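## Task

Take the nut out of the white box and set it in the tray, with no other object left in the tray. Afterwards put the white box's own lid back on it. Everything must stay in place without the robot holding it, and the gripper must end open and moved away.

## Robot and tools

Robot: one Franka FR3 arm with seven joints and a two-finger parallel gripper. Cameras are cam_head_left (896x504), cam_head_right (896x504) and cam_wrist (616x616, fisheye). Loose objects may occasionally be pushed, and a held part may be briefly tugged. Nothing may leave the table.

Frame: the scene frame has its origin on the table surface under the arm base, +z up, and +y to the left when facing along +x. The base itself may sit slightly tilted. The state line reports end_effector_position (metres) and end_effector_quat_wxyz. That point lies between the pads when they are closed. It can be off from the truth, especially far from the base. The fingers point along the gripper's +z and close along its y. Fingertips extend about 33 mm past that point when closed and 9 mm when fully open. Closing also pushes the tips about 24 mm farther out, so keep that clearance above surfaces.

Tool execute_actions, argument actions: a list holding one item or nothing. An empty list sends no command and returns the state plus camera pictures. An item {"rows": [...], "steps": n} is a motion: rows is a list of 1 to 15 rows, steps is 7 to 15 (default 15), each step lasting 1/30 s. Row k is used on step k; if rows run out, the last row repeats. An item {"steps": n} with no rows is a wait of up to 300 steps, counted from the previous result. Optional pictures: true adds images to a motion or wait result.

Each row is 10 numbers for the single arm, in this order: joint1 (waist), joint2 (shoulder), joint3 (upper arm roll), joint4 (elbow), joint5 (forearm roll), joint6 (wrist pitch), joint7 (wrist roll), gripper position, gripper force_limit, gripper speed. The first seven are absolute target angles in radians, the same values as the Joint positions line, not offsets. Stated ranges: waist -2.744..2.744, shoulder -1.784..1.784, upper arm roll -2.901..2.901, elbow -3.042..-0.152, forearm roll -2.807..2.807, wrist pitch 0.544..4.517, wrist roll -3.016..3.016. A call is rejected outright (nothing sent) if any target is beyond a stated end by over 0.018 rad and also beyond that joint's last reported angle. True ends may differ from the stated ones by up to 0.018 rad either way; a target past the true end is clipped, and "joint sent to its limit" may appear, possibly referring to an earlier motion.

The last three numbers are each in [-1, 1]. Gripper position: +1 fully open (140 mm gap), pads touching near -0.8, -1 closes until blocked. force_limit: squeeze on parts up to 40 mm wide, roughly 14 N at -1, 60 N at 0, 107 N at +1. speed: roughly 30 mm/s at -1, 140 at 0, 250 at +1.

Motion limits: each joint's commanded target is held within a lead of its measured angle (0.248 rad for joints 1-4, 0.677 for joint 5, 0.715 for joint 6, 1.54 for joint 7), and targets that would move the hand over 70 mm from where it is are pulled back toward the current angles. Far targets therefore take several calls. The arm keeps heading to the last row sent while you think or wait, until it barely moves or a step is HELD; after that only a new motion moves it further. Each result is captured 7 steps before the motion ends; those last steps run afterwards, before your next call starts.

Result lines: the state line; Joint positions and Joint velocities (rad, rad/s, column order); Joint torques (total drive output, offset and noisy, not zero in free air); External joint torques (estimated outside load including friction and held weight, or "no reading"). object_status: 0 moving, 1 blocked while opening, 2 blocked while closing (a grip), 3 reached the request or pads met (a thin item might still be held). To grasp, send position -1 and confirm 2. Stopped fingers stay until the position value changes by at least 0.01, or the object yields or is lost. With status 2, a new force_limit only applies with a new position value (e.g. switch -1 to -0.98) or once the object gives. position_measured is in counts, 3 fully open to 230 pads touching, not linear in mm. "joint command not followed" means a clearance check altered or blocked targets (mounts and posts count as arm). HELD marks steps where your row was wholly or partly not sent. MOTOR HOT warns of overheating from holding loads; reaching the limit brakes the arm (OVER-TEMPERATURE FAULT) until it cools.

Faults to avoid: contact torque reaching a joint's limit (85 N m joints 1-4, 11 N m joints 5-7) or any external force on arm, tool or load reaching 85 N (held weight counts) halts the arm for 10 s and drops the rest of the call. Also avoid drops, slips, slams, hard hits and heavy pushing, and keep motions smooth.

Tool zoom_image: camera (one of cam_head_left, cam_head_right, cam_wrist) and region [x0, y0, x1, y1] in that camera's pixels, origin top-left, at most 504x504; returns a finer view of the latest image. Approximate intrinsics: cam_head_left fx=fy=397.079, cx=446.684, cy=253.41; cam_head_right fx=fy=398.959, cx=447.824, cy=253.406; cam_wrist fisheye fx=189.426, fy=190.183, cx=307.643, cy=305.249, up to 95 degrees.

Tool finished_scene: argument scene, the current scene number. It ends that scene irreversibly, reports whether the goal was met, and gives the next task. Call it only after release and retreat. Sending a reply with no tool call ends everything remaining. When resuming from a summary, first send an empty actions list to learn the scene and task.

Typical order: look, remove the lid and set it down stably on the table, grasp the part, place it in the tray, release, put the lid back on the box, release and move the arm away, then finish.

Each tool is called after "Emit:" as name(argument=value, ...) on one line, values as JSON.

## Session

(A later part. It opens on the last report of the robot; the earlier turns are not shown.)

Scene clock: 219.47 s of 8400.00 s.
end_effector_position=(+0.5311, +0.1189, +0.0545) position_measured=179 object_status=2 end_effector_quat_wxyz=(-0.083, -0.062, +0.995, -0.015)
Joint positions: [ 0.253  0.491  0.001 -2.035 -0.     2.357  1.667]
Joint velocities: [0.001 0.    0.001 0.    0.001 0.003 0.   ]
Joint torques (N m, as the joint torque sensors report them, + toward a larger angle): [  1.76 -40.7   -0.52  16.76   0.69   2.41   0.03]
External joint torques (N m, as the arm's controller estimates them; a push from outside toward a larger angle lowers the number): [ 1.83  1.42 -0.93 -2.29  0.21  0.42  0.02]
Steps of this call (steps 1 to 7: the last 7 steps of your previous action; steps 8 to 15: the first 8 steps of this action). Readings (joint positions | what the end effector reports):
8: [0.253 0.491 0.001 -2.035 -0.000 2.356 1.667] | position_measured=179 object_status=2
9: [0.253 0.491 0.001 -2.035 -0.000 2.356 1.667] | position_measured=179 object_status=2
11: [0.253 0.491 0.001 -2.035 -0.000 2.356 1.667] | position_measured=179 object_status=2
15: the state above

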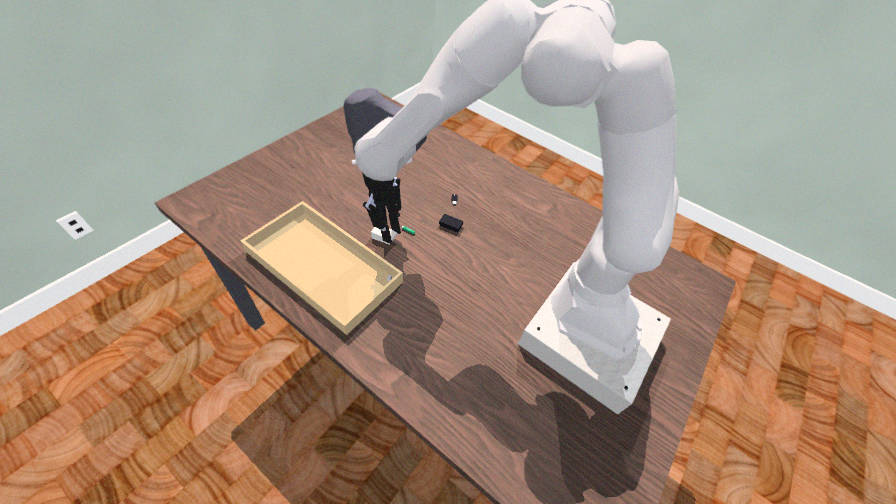

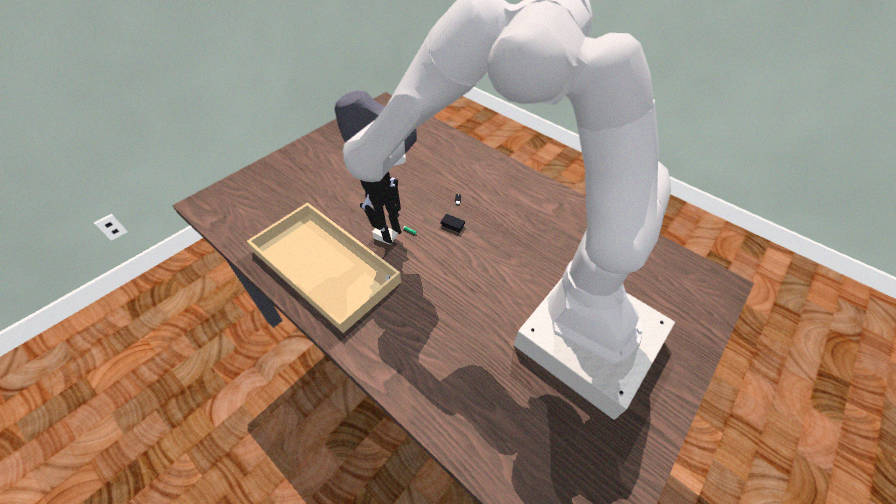

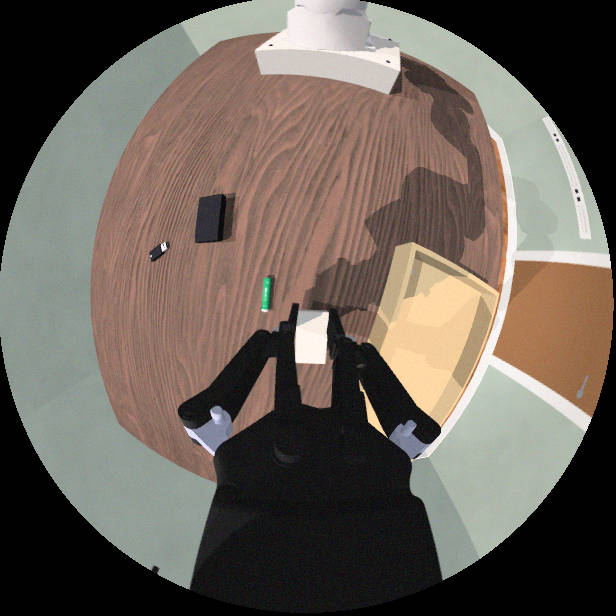

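Emit:
execute_actions(actions=[{"rows":[[0.254,0.515,0,-2.033,0,2.378,1.67,-1,-0.3,0]],"steps":15}])

Emit:
execute_actions(actions=[{"rows":[[0.254,0.515,0,-2.033,0,2.378,1.67,-1,-0.3,0]],"steps":15}], pictures=true)

Emit:
zoom_image(camera="cam_head_left", region=[365,210,415,255])

Scene clock: 220.00 s of 8400.00 s.
end_effector_position=(+0.5312, +0.1189, +0.0468) position_measured=179 object_status=2 end_effector_quat_wxyz=(-0.083, -0.062, +0.995, -0.015)
Joint positions: [ 0.253  0.507  0.001 -2.032 -0.     2.37   1.667]
Joint velocities: [ 0.001  0.    -0.     0.004  0.001  0.026  0.   ]
Joint torques (N m, as the joint torque sensors report them, + toward a larger angle): [  1.64 -36.95  -0.64  18.29   0.7    2.56   0.13]
External joint torques (N m, as the arm's controller estimates them; a push from outside toward a larger angle lowers the number): [ 1.68  5.17 -1.08 -0.39  0.23  0.67  0.13]
Steps of this call (steps 1 to 7: the last 7 steps of your previous action; step 8: the robot went on to your last target; steps 9 to 16: the first 8 steps of this action). Readings (joint positions | what the end effector reports):
9: [0.253 0.493 0.001 -2.034 -0.000 2.360 1.667] | position_measured=179 object_status=2
10: [0.253 0.497 0.001 -2.033 -0.000 2.363 1.667] | position_measured=179 object_status=2
12: [0.253 0.505 0.001 -2.033 -0.000 2.367 1.667] | position_measured=179 object_status=2
16: the state above

Scene clock: 220.50 s of 8400.00 s.
end_effector_position=(+0.5325, +0.1192, +0.0469) position_measured=179 object_status=2 end_effector_quat_wxyz=(-0.081, -0.062, +0.995, -0.014)
Joint positions: [ 0.253  0.507  0.001 -2.032 -0.     2.374  1.667]
Joint velocities: [ 0.     0.002 -0.     0.001  0.001  0.003  0.001]
Joint torques (N m, as the joint torque sensors report them, + toward a larger angle): [  1.21 -36.95   0.    17.15   0.72   2.67   0.11]
External joint torques (N m, as the arm's controller estimates them; a push from outside toward a larger angle lowers the number): [ 1.34  5.4  -0.36 -1.72  0.25  0.67  0.1 ]
Steps of this call (steps 1 to 7: the last 7 steps of your previous action; steps 8 to 15: the first 8 steps of this action). Readings (joint positions | what the end effector reports):
8: [0.253 0.507 0.001 -2.032 -0.000 2.374 1.667] | position_measured=179 object_status=2
9: [0.253 0.507 0.001 -2.032 -0.000 2.374 1.667] | position_measured=179 object_status=2
11: [0.253 0.507 0.001 -2.032 -0.000 2.374 1.667] | position_measured=179 object_status=2
15: the state above

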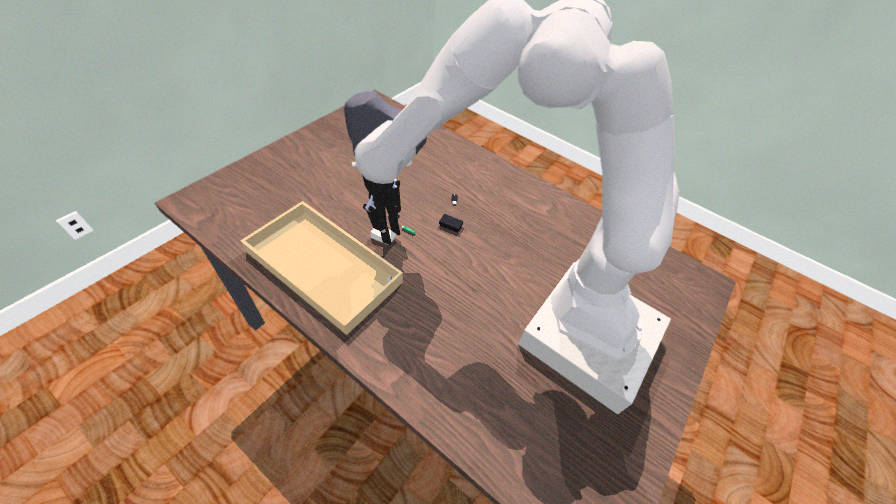

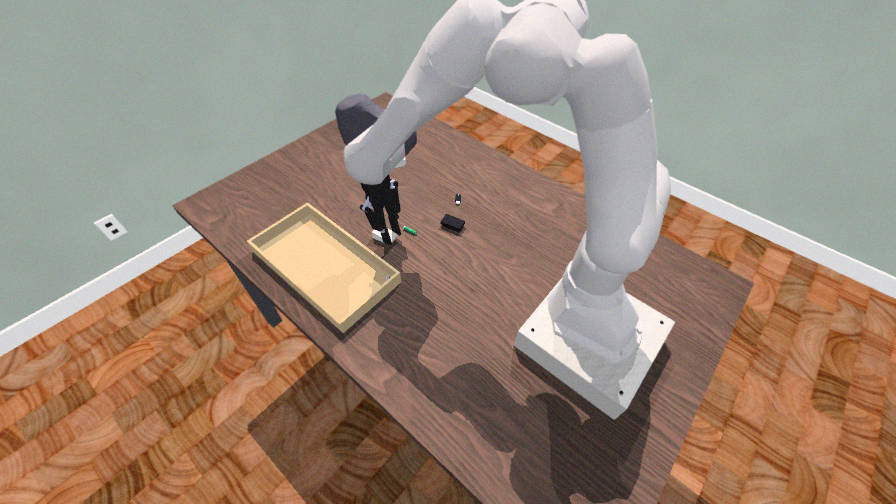

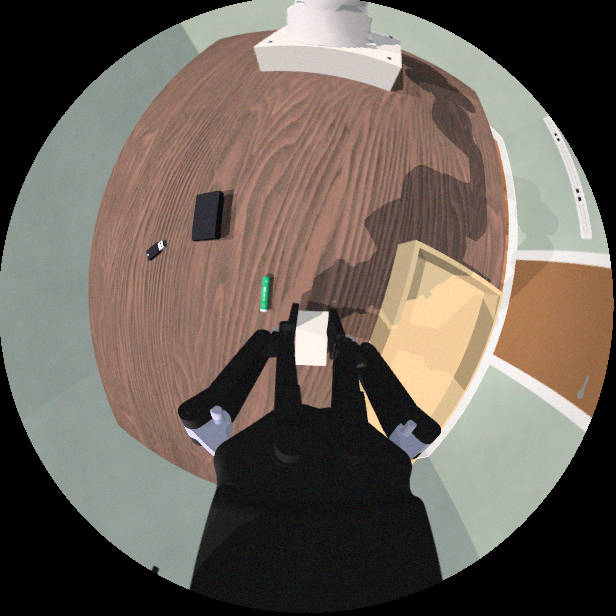

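Region (365, 210, 415, 255) of cam_head_left's 896x504 image, scaled by 10.080, with more detail than that image has; it fills the top 454 rows of this view, and the rest is white.

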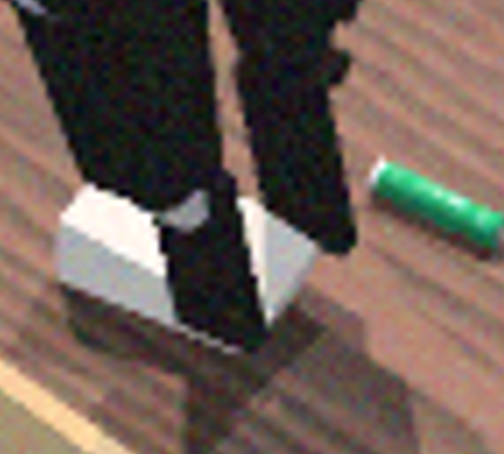

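Stopped firmly at .047. Release and look.

Emit:
execute_actions(actions=[{"rows":[[0.254,0.503,0,-2.033,0,2.366,1.67,0,-0.3,0]],"steps":12}])

Emit:
execute_actions(actions=[{"rows":[[0.254,0.3,0,-2.08,0,2.25,1.67,0,-0.3,0]],"steps":12}])

Emit:
execute_actions(actions=[{"rows":[[0.15,0,0,-2.35,0,2.35,1.535,0,-0.3,0]],"steps":15}], pictures=true)

Emit:
zoom_image(camera="cam_head_left", region=[365,215,405,251])

Scene clock: 221.03 s of 8400.00 s.
end_effector_position=(+0.5326, +0.1192, +0.0486) position_measured=151 object_status=0 end_effector_quat_wxyz=(-0.081, -0.062, +0.995, -0.014)
Joint positions: [ 0.253  0.504  0.001 -2.032 -0.     2.371  1.667]
Joint velocities: [-0.001 -0.002 -0.    -0.     0.001 -0.017  0.001]
Joint torques (N m, as the joint torque sensors report them, + toward a larger angle): [  1.53 -42.59  -0.76  17.05   0.63   1.62   0.09]
External joint torques (N m, as the arm's controller estimates them; a push from outside toward a larger angle lowers the number): [ 1.75 -0.48 -1.04 -1.7   0.16 -0.37  0.08]
Steps of this call (steps 1 to 7: the last 7 steps of your previous action; steps 8 to 11: the robot went on to your last target; steps 12 to 16: the first 5 steps of this action). Readings (joint positions | what the end effector reports):
12: [0.253 0.507 0.001 -2.032 -0.000 2.374 1.667] | position_measured=179 object_status=0
13: [0.253 0.505 0.001 -2.032 -0.000 2.373 1.667] | position_measured=179 object_status=0
15: [0.253 0.504 0.001 -2.032 -0.000 2.372 1.667] | position_measured=159 object_status=0
16: the state above

Scene clock: 221.43 s of 8400.00 s.
end_effector_position=(+0.5385, +0.1206, +0.1210) position_measured=129 object_status=3 end_effector_quat_wxyz=(-0.055, -0.062, +0.996, -0.010)
Joint positions: [ 0.253  0.341  0.    -2.072 -0.     2.3    1.667]
Joint velocities: [ 0.    -0.827  0.001  0.05  -0.    -0.236  0.001]
Joint torques (N m, as the joint torque sensors report them, + toward a larger angle): [  1.35 -22.83  -0.6   11.84   0.7    0.5    0.05]
External joint torques (N m, as the arm's controller estimates them; a push from outside toward a larger angle lowers the number): [ 1.38 -1.41 -0.84  0.16  0.23 -0.4   0.05]
Steps of this call (steps 1 to 7: the last 7 steps of your previous action; steps 8 to 12: the first 5 steps of this action). Readings (joint positions | what the end effector reports):
8: [0.253 0.488 0.000 -2.045 -0.000 2.356 1.667] | position_measured=129 object_status=0
9: [0.253 0.451 0.000 -2.063 -0.000 2.337 1.667] | position_measured=129 object_status=3
11: [0.253 0.373 0.000 -2.073 -0.000 2.309 1.667] | position_measured=129 object_status=3
12: the state above

Scene clock: 221.93 s of 8400.00 s.
end_effector_position=(+0.5006, +0.0570, +0.1986) position_measured=129 object_status=3 end_effector_quat_wxyz=(-0.003, -0.044, +0.999, -0.002)
Joint positions: [ 0.151  0.007 -0.005 -2.33  -0.     2.329  1.595]
Joint velocities: [-0.036 -0.196 -0.    -0.158 -0.     0.129 -0.187]
Joint torques (N m, as the joint torque sensors report them, + toward a larger angle): [  2.11 -23.55   2.66  15.93   0.68   2.47  -0.17]
External joint torques (N m, as the arm's controller estimates them; a push from outside toward a larger angle lowers the number): [-0.75 -1.19 -1.06 -2.65  0.13  0.58 -0.17]
Steps of this call (steps 1 to 7: the last 7 steps of your previous action; steps 8 to 15: the first 8 steps of this action). Readings (joint positions | what the end effector reports):
8: [0.241 0.266 0.008 -2.123 -0.000 2.282 1.658] | position_measured=129 object_status=3
9: [0.222 0.207 0.010 -2.193 -0.000 2.289 1.647] | position_measured=129 object_status=3
11: [0.182 0.095 0.004 -2.285 -0.000 2.303 1.626] | position_measured=129 object_status=3
15: the state above

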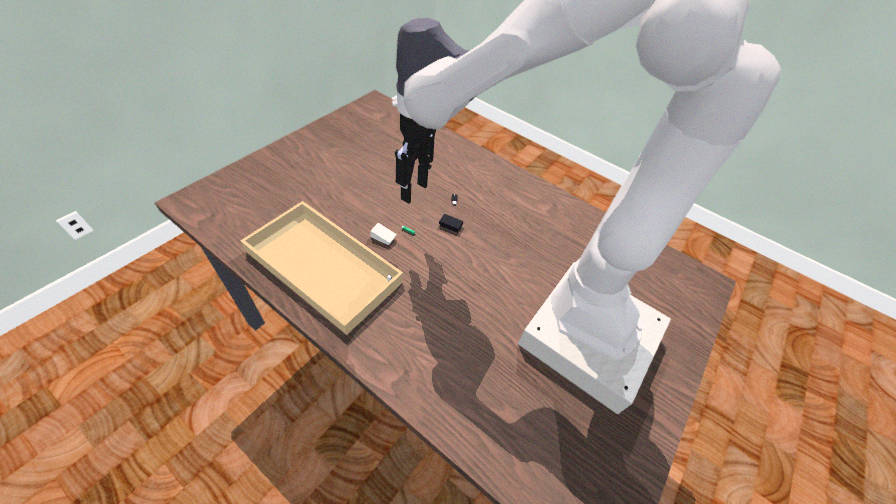

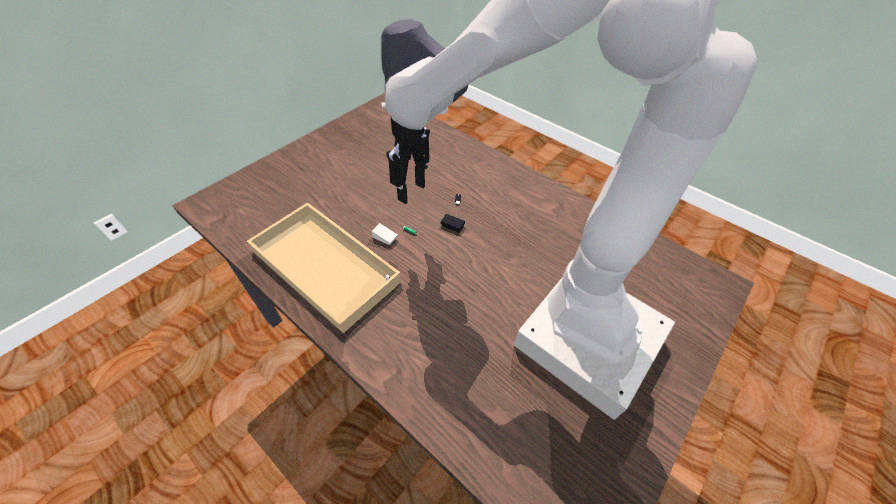

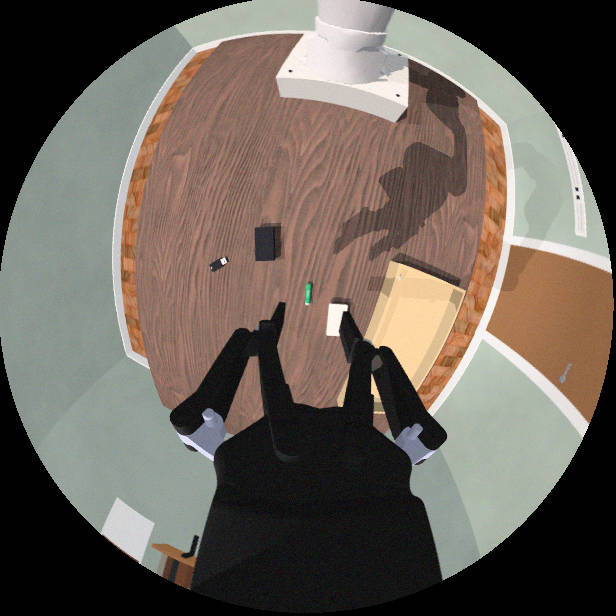

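Region (365, 215, 405, 251) of cam_head_left's 896x504 image, scaled by 12.600, with more detail than that image has; it fills the top 454 rows of this view, and the rest is white.

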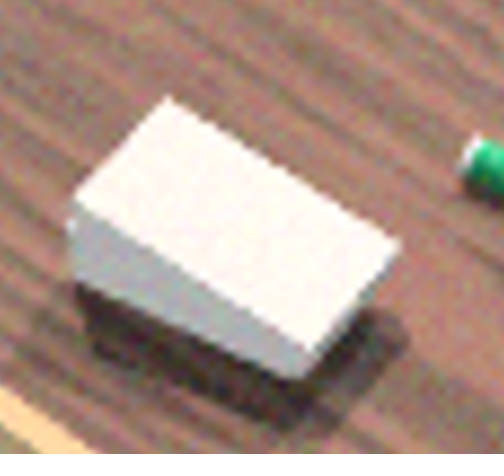

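Emit:
execute_actions(actions=[{"rows":[[0.254,0.33,0,-2.238,0,2.6,1.67,0,-0.3,0]],"steps":15}])

Emit:
execute_actions(actions=[{"rows":[[0.254,0.416,0,-2.238,0,2.654,1.67,0,-0.3,0]],"steps":15}])

Emit:
execute_actions(actions=[{"rows":[[0.254,0.416,0,-2.238,0,2.654,1.67,0,-0.3,0]],"steps":10}], pictures=true)

Emit:
zoom_image(camera="cam_wrist", region=[260,250,380,370])

Scene clock: 223.13 s of 8400.00 s.
end_effector_position=(+0.5194, +0.1132, +0.0888) position_measured=129 object_status=3 end_effector_quat_wxyz=(-0.016, -0.091, +0.996, -0.003)
Joint positions: [ 0.246  0.307  0.001 -2.252 -0.     2.525  1.603]
Joint velocities: [ 0.169  0.575  0.044 -0.    -0.001  0.379  0.21 ]
Joint torques (N m, as the joint torque sensors report them, + toward a larger angle): [ -2.35 -51.97  -2.9   25.63   0.56   4.28   0.09]
External joint torques (N m, as the arm's controller estimates them; a push from outside toward a larger angle lowers the number): [ 2.29  1.6   1.   -1.15 -0.07  0.64  0.09]
Steps of this call (steps 1 to 7: the last 7 steps of your previous action; steps 8 to 28: the robot went on to your last target; steps 29 to 36: the first 8 steps of this action). Readings (joint positions | what the end effector reports):
29: [0.160 0.022 -0.006 -2.331 -0.000 2.367 1.547] | position_measured=129 object_status=3
30: [0.174 0.064 -0.008 -2.305 -0.000 2.396 1.555] | position_measured=129 object_status=3
32: [0.204 0.157 -0.006 -2.273 -0.000 2.446 1.570] | position_measured=129 object_status=3
36: the state above

Scene clock: 223.63 s of 8400.00 s.
end_effector_position=(+0.5231, +0.1178, +0.0427) position_measured=129 object_status=3 end_effector_quat_wxyz=(-0.010, -0.069, +0.998, -0.003)
Joint positions: [ 0.253  0.417  0.001 -2.24  -0.     2.635  1.654]
Joint velocities: [ 0.001  0.02   0.     0.001 -0.     0.09   0.041]
Joint torques (N m, as the joint torque sensors report them, + toward a larger angle): [  1.55 -38.67  -0.87  18.05   0.47   3.01   0.08]
External joint torques (N m, as the arm's controller estimates them; a push from outside toward a larger angle lowers the number): [ 1.64  2.83 -1.21 -1.46  0.07  0.39  0.08]
Steps of this call (steps 1 to 7: the last 7 steps of your previous action; steps 8 to 15: the first 8 steps of this action). Readings (joint positions | what the end effector reports):
8: [0.253 0.340 0.001 -2.236 -0.000 2.591 1.640] | position_measured=129 object_status=3
9: [0.253 0.359 0.001 -2.233 -0.000 2.604 1.643] | position_measured=129 object_status=3
11: [0.253 0.394 0.001 -2.235 -0.000 2.620 1.648] | position_measured=129 object_status=3
15: the state above

Scene clock: 223.97 s of 8400.00 s.
end_effector_position=(+0.5276, +0.1188, +0.0439) position_measured=129 object_status=3 end_effector_quat_wxyz=(-0.003, -0.065, +0.998, -0.002)
Joint positions: [ 0.253  0.417  0.001 -2.24  -0.     2.649  1.663]
Joint velocities: [ 0.001  0.001 -0.    -0.    -0.     0.012  0.014]
Joint torques (N m, as the joint torque sensors report them, + toward a larger angle): [  1.67 -39.14  -0.26  17.54   0.45   2.82   0.05]
External joint torques (N m, as the arm's controller estimates them; a push from outside toward a larger angle lowers the number): [ 1.7  -0.78 -0.63  0.17  0.07  0.45  0.05]
Steps of this call (steps 1 to 7: the last 7 steps of your previous action; steps 8 to 10: the first 3 steps of this action). Readings (joint positions | what the end effector reports):
8: [0.253 0.417 0.001 -2.240 -0.000 2.648 1.662] | position_measured=129 object_status=3
9: [0.253 0.417 0.001 -2.240 -0.000 2.649 1.662] | position_measured=129 object_status=3
10: the state above

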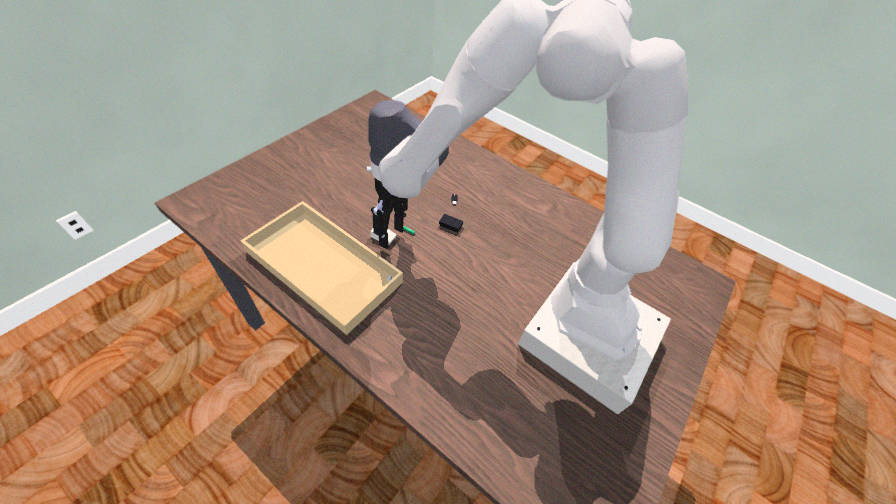

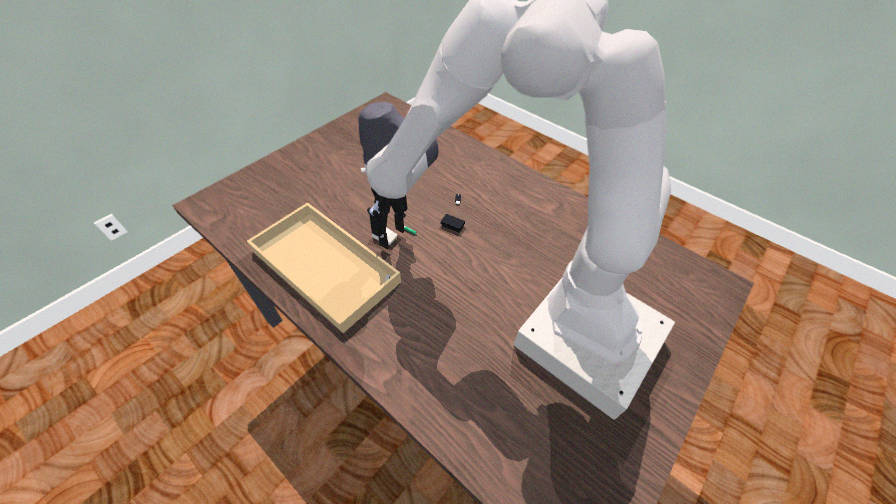

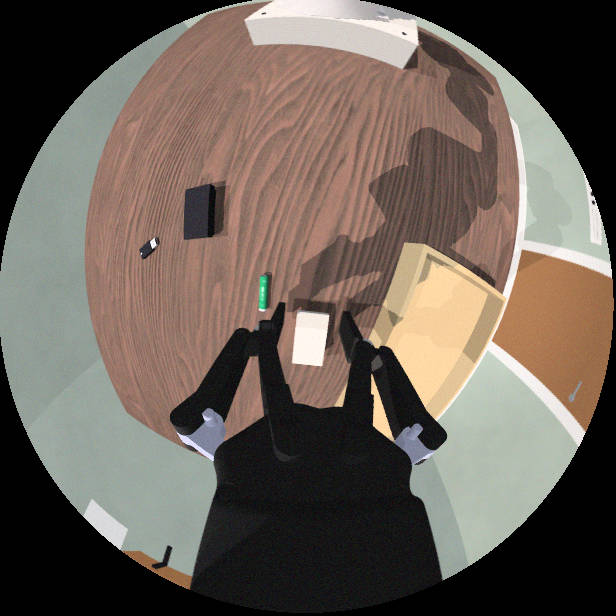

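Region (260, 250, 380, 370) of cam_wrist's 616x616 image, scaled by 4.200, with more detail than that image has.

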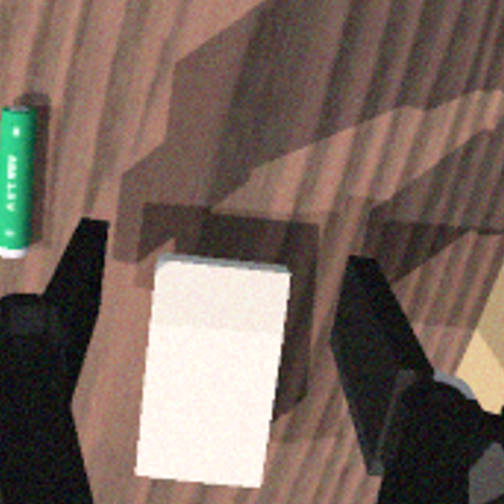

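Emit:
execute_actions(actions=[{"rows":[[0.254,0.416,0,-2.238,0,2.654,1.74,0,-0.3,0],[0.254,0.416,0,-2.238,0,2.654,1.74,0,-0.3,0],[0.254,0.416,0,-2.238,0,2.654,1.74,0,-0.3,0],[0.254,0.416,0,-2.238,0,2.654,1.74,0,-0.3,0],[0.254,0.416,0,-2.238,0,2.654,1.74,0,-0.3,0],[0.254,0.416,0,-2.238,0,2.654,1.74,0,-0.3,0],[0.254,0.416,0,-2.238,0,2.654,1.74,0,-0.3,0],[0.254,0.416,0,-2.238,0,2.654,1.74,0,-0.3,0],[0.254,0.416,0,-2.238,0,2.654,1.74,-1,-0.3,0]],"steps":15}])

Emit:
execute_actions(actions=[{"rows":[[0.254,0.416,0,-2.238,0,2.654,1.74,-1,-0.3,0]],"steps":12}])

Emit:
execute_actions(actions=[{"rows":[[0.254,0.3,0,-2.238,0,2.56,1.74,-1,-0.3,0]],"steps":12}])

Emit:
execute_actions(actions=[{"rows":[[0.254,0.3,0,-2.1,0,2.43,1.74,-1,-0.3,0]],"steps":15}], pictures=true)

Emit:
zoom_image(camera="cam_head_left", region=[360,200,420,255])

Emit:
zoom_image(camera="cam_wrist", region=[260,230,380,350])

Scene clock: 225.63 s of 8400.00 s.
end_effector_position=(+0.5284, +0.1190, +0.0441) position_measured=129 object_status=3 end_effector_quat_wxyz=(-0.002, -0.043, +0.999, -0.002)
Joint positions: [ 0.253  0.417  0.001 -2.24  -0.     2.652  1.707]
Joint velocities: [-0.     0.    -0.     0.002  0.001 -0.     0.099]
Joint torques (N m, as the joint torque sensors report them, + toward a larger angle): [  0.8  -39.11  -0.31  17.65   0.46   2.82   0.13]
External joint torques (N m, as the arm's controller estimates them; a push from outside toward a larger angle lowers the number): [ 0.91 -0.61 -0.62  0.14  0.07  0.41  0.13]
Steps of this call (steps 1 to 7: the last 7 steps of your previous action; steps 8 to 15: the robot went on to your last target; steps 16 to 42: nothing new was sent; steps 43 to 50: the first 8 steps of this action). Readings (joint positions | what the end effector reports):
43: [0.253 0.417 0.001 -2.240 -0.000 2.652 1.672] | position_measured=129 object_status=3
44: [0.253 0.417 0.001 -2.240 -0.000 2.652 1.679] | position_measured=129 object_status=3
46: [0.253 0.417 0.001 -2.240 -0.000 2.652 1.690] | position_measured=129 object_status=3
50: the state above

Scene clock: 226.03 s of 8400.00 s.
end_effector_position=(+0.5288, +0.1190, +0.0446) position_measured=179 object_status=0 end_effector_quat_wxyz=(-0.001, -0.032, +0.999, -0.002)
Joint positions: [ 0.253  0.417  0.001 -2.24  -0.     2.652  1.729]
Joint velocities: [-0.001 -0.001 -0.001 -0.001  0.     0.001  0.025]
Joint torques (N m, as the joint torque sensors report them, + toward a larger angle): [  0.96 -38.72   0.1   17.57   0.46   2.73   0.05]
External joint torques (N m, as the arm's controller estimates them; a push from outside toward a larger angle lowers the number): [ 1.11 -0.1  -0.17  0.04  0.07  0.32  0.05]
Steps of this call (steps 1 to 7: the last 7 steps of your previous action; steps 8 to 12: the first 5 steps of this action). Readings (joint positions | what the end effector reports):
8: [0.253 0.417 0.001 -2.240 -0.000 2.652 1.724] | position_measured=179 object_status=0
9: [0.253 0.417 0.001 -2.240 -0.000 2.652 1.726] | position_measured=179 object_status=0
11: [0.253 0.417 0.001 -2.240 -0.000 2.652 1.728] | position_measured=179 object_status=0
12: the state above

Scene clock: 226.43 s of 8400.00 s.
end_effector_position=(+0.5466, +0.1231, +0.0964) position_measured=179 object_status=2 end_effector_quat_wxyz=(+0.022, -0.029, +0.999, +0.003)
Joint positions: [ 0.253  0.315  0.001 -2.238 -0.     2.596  1.735]
Joint velocities: [-0.001 -0.385  0.001  0.101 -0.    -0.155  0.007]
Joint torques (N m, as the joint torque sensors report them, + toward a larger angle): [  1.39 -25.56  -0.53  12.72   0.59   0.92   0.14]
External joint torques (N m, as the arm's controller estimates them; a push from outside toward a larger angle lowers the number): [ 1.47 -0.57 -0.73  0.64  0.19 -0.37  0.14]
Steps of this call (steps 1 to 7: the last 7 steps of your previous action; steps 8 to 12: the first 5 steps of this action). Readings (joint positions | what the end effector reports):
8: [0.253 0.404 0.001 -2.245 -0.000 2.637 1.733] | position_measured=179 object_status=2
9: [0.253 0.378 0.001 -2.248 -0.000 2.620 1.734] | position_measured=179 object_status=2
11: [0.253 0.330 0.001 -2.241 -0.000 2.602 1.734] | position_measured=179 object_status=2
12: the state above

Scene clock: 226.93 s of 8400.00 s.
end_effector_position=(+0.5856, +0.1320, +0.1486) position_measured=179 object_status=2 end_effector_quat_wxyz=(+0.033, -0.028, +0.999, +0.005)
Joint positions: [ 0.253  0.295  0.001 -2.103 -0.     2.464  1.736]
Joint velocities: [-0.001  0.002  0.     0.046 -0.002 -0.179  0.003]
Joint torques (N m, as the joint torque sensors report them, + toward a larger angle): [  1.24 -35.01  -0.93  19.18   0.68   1.83   0.08]
External joint torques (N m, as the arm's controller estimates them; a push from outside toward a larger angle lowers the number): [ 1.38  0.22 -1.08  0.04  0.16 -0.41  0.09]
Steps of this call (steps 1 to 7: the last 7 steps of your previous action; steps 8 to 15: the first 8 steps of this action). Readings (joint positions | what the end effector reports):
8: [0.253 0.306 0.001 -2.213 -0.000 2.547 1.736] | position_measured=179 object_status=2
9: [0.253 0.310 0.001 -2.178 -0.000 2.525 1.736] | position_measured=179 object_status=2
11: [0.253 0.304 0.001 -2.132 -0.000 2.496 1.736] | position_measured=179 object_status=2
15: the state above

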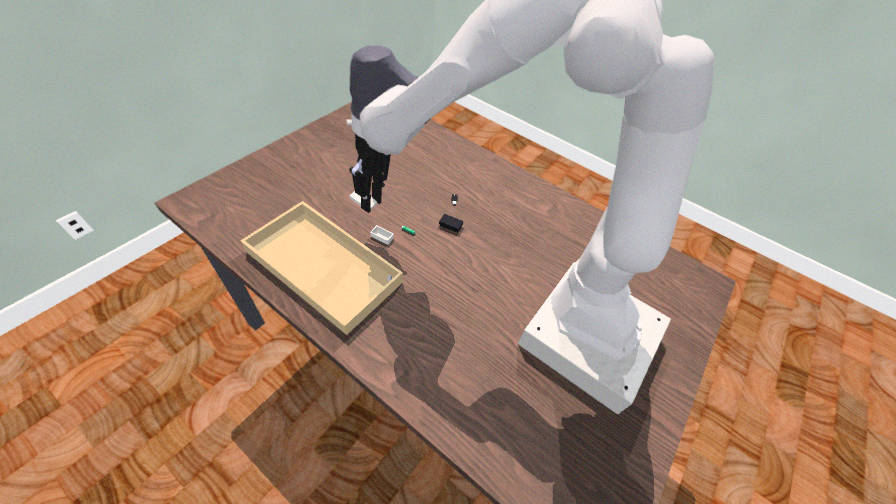

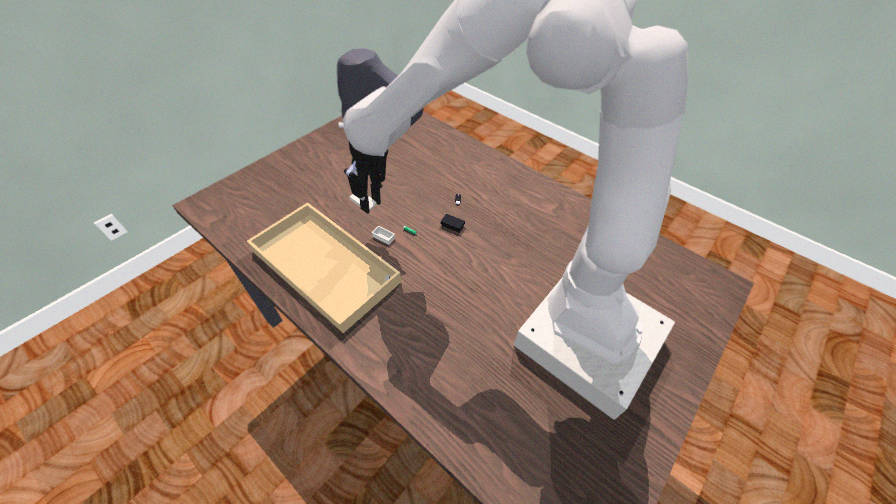

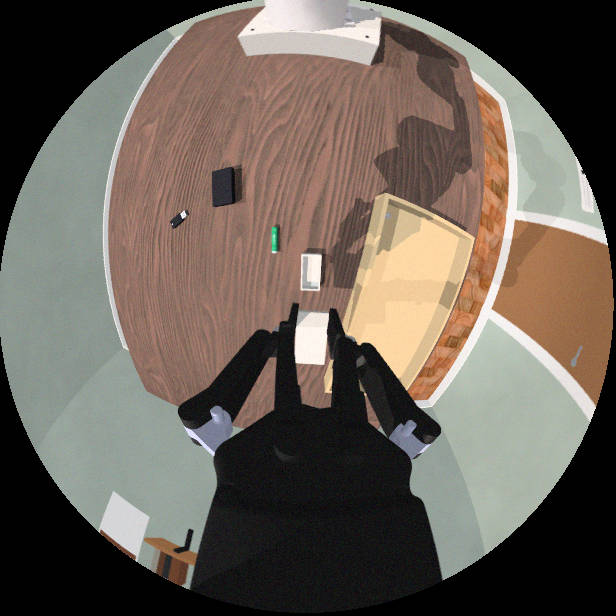

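Region (360, 200, 420, 255) of cam_head_left's 896x504 image, scaled by 8.400, with more detail than that image has; it fills the top 462 rows of this view, and the rest is white.

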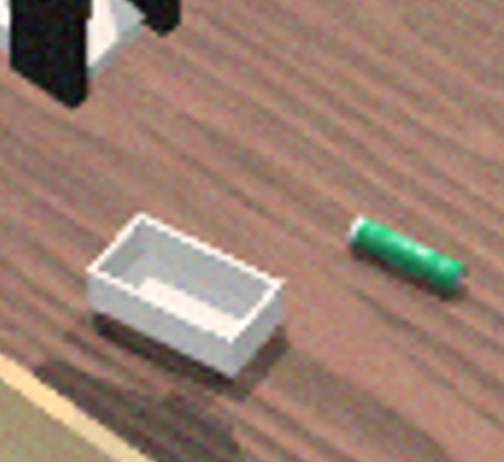

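Region (260, 230, 380, 350) of cam_wrist's 616x616 image, scaled by 4.200, with more detail than that image has.

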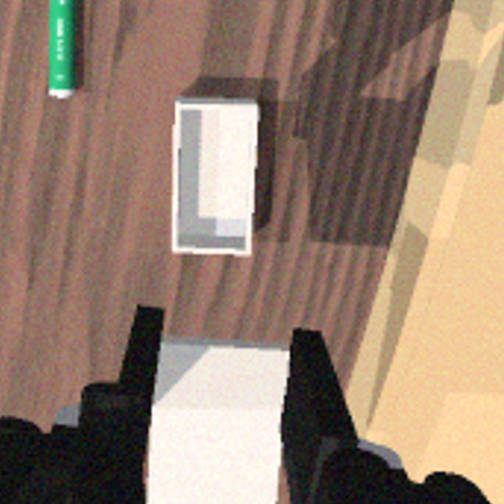

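Emit:
execute_actions(actions=[{"rows":[[0.254,0.48,0,-2.004,0,2.49,1.74,-1,-0.3,0]],"steps":15}])

Emit:
execute_actions(actions=[{"rows":[[0.254,0.55,0,-2.004,0,2.556,1.74,-1,-0.3,0]],"steps":15}])

Emit:
execute_actions(actions=[{"rows":[[0.254,0.55,0,-2.004,0,2.556,1.74,-1,-0.3,0],[0.254,0.55,0,-2.004,0,2.556,1.74,-1,-0.3,0],[0.254,0.55,0,-2.004,0,2.556,1.74,-1,-0.3,0],[0.254,0.55,0,-2.004,0,2.556,1.74,-1,-0.3,0],[0.254,0.55,0,-2.004,0,2.556,1.74,0,-0.3,-0.5]],"steps":15}])

Emit:
execute_actions(actions=[{"rows":[[0.254,0.563,0,-2.002,0,2.568,1.74,0,-0.3,0]],"steps":15}], pictures=true)

Emit:
zoom_image(camera="cam_wrist", region=[260,250,380,370])

Emit:
zoom_image(camera="cam_head_left", region=[340,195,410,255])

Scene clock: 228.13 s of 8400.00 s.
end_effector_position=(+0.5817, +0.1309, +0.0723) position_measured=179 object_status=2 end_effector_quat_wxyz=(-0.011, -0.028, +1.000, -0.004)
Joint positions: [ 0.253  0.483  0.001 -2.016 -0.     2.474  1.737]
Joint velocities: [-0.001  0.082 -0.001  0.046 -0.     0.054  0.001]
Joint torques (N m, as the joint torque sensors report them, + toward a larger angle): [  0.59 -48.06  -0.51  23.44   0.57   3.35  -0.03]
External joint torques (N m, as the arm's controller estimates them; a push from outside toward a larger angle lowers the number): [ 0.84  1.82 -0.8  -0.22  0.01  0.35 -0.03]
Steps of this call (steps 1 to 7: the last 7 steps of your previous action; steps 8 to 28: the robot went on to your last target; steps 29 to 36: the first 8 steps of this action). Readings (joint positions | what the end effector reports):
29: [0.253 0.324 0.001 -2.075 -0.000 2.439 1.737] | position_measured=179 object_status=2
30: [0.253 0.367 0.001 -2.043 -0.000 2.452 1.737] | position_measured=179 object_status=2
32: [0.253 0.434 0.001 -2.021 -0.000 2.465 1.737] | position_measured=179 object_status=2
36: the state above

Scene clock: 228.63 s of 8400.00 s.
end_effector_position=(+0.5977, +0.1335, +0.0535) position_measured=179 object_status=2 end_effector_quat_wxyz=(+0.008, -0.027, +1.000, -0.000)
Joint positions: [ 0.253  0.536 -0.    -1.997 -0.001  2.548  1.737]
Joint velocities: [-0.001  0.001 -0.005  0.006 -0.     0.111  0.001]
Joint torques (N m, as the joint torque sensors report them, + toward a larger angle): [  0.67 -34.78   1.37  12.75   0.81   1.01   0.1 ]
External joint torques (N m, as the arm's controller estimates them; a push from outside toward a larger angle lowers the number): [  1.17  14.56   1.04 -10.6    0.28  -2.56   0.1 ]
Steps of this call (steps 1 to 7: the last 7 steps of your previous action; steps 8 to 15: the first 8 steps of this action). Readings (joint positions | what the end effector reports):
8: [0.253 0.488 0.001 -2.002 -0.000 2.495 1.737] | position_measured=179 object_status=2
9: [0.253 0.503 0.001 -1.999 -0.000 2.508 1.737] | position_measured=179 object_status=2
11: [0.253 0.530 0.001 -2.001 -0.000 2.525 1.737] | position_measured=179 object_status=2
15: the state above

Scene clock: 229.13 s of 8400.00 s.
end_effector_position=(+0.5996, +0.1328, +0.0519) position_measured=167 object_status=0 end_effector_quat_wxyz=(+0.012, -0.027, +1.000, -0.000)
Joint positions: [ 0.253  0.54  -0.002 -1.997 -0.001  2.559  1.737]
Joint velocities: [-0.     0.03   0.001 -0.016 -0.    -0.    -0.   ]
Joint torques (N m, as the joint torque sensors report them, + toward a larger angle): [  0.65 -38.24   1.48  14.66   0.82   2.13   0.08]
External joint torques (N m, as the arm's controller estimates them; a push from outside toward a larger angle lowers the number): [ 0.74  5.51  1.08 -4.7   0.35 -0.3   0.08]
Steps of this call (steps 1 to 7: the last 7 steps of your previous action; steps 8 to 15: the first 8 steps of this action). Readings (joint positions | what the end effector reports):
8: [0.253 0.538 -0.002 -1.997 -0.001 2.557 1.737] | position_measured=179 object_status=2
9: [0.253 0.538 -0.002 -1.997 -0.001 2.558 1.737] | position_measured=179 object_status=2
11: [0.253 0.538 -0.002 -1.997 -0.001 2.559 1.737] | position_measured=179 object_status=2
15: the state above

Scene clock: 229.63 s of 8400.00 s.
end_effector_position=(+0.5906, +0.1312, +0.0374) position_measured=129 object_status=3 end_effector_quat_wxyz=(+0.001, -0.027, +1.000, -0.002)
Joint positions: [ 0.253  0.562 -0.001 -2.002 -0.001  2.564  1.737]
Joint velocities: [-0.     0.     0.001 -0.001 -0.     0.01  -0.001]
Joint torques (N m, as the joint torque sensors report them, + toward a larger angle): [  0.72 -42.71   0.58  17.48   0.83   2.86   0.07]
External joint torques (N m, as the arm's controller estimates them; a push from outside toward a larger angle lowers the number): [ 0.89  1.63  0.22 -1.76  0.36  0.4   0.07]
Steps of this call (steps 1 to 7: the last 7 steps of your previous action; steps 8 to 15: the first 8 steps of this action). Readings (joint positions | what the end effector reports):
8: [0.253 0.550 -0.001 -2.002 -0.001 2.560 1.737] | position_measured=130 object_status=0
9: [0.253 0.553 -0.001 -2.002 -0.001 2.561 1.737] | position_measured=129 object_status=0
11: [0.253 0.558 -0.001 -2.002 -0.001 2.562 1.737] | position_measured=129 object_status=0
15: the state above

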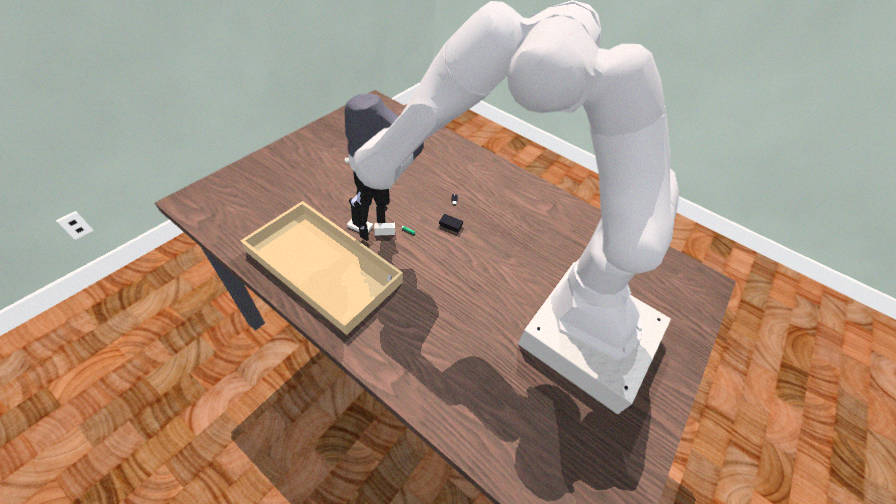

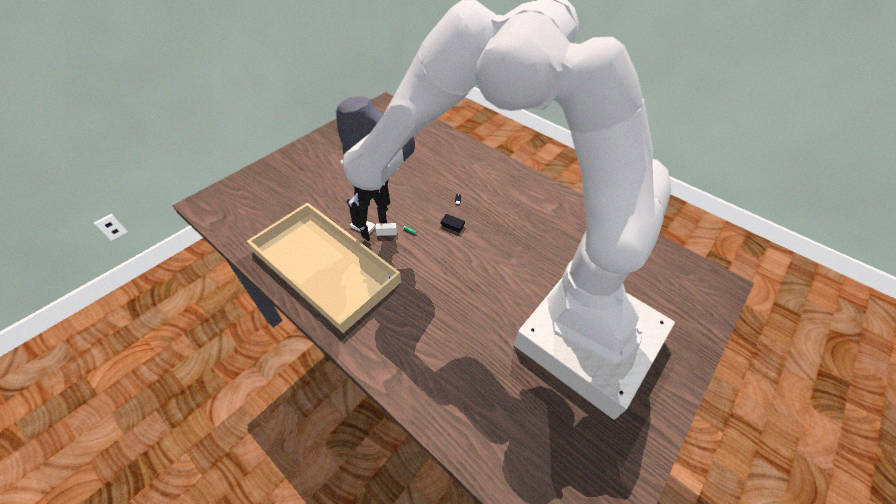

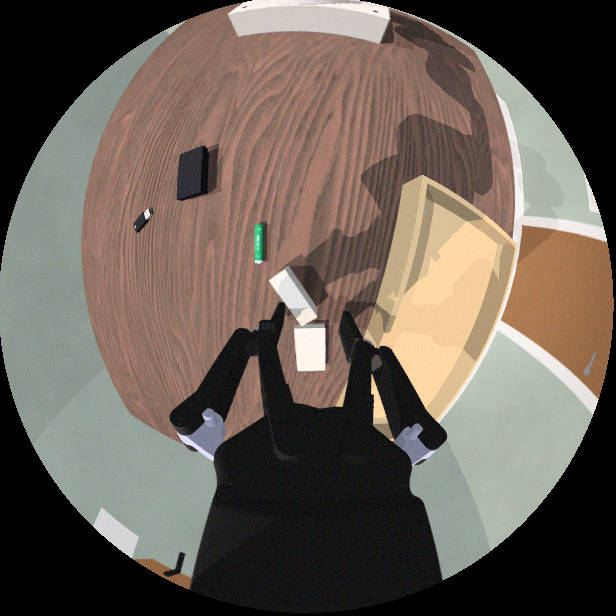

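Region (260, 250, 380, 370) of cam_wrist's 616x616 image, scaled by 4.200, with more detail than that image has.

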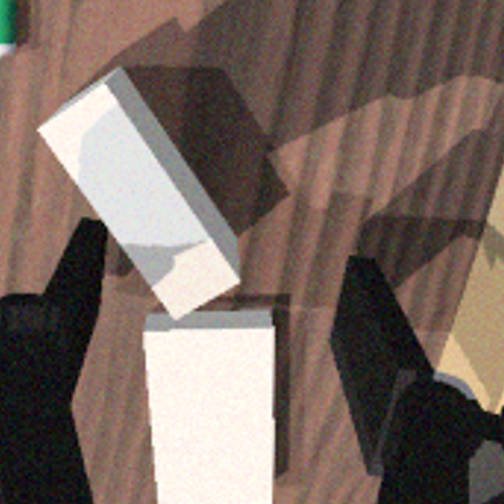

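Region (340, 195, 410, 255) of cam_head_left's 896x504 image, scaled by 7.200, with more detail than that image has; it fills the top 432 rows of this view, and the rest is white.

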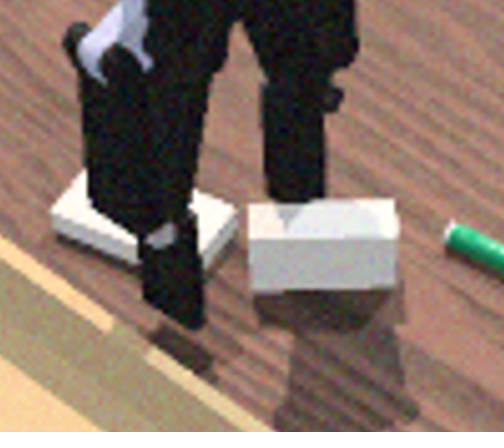

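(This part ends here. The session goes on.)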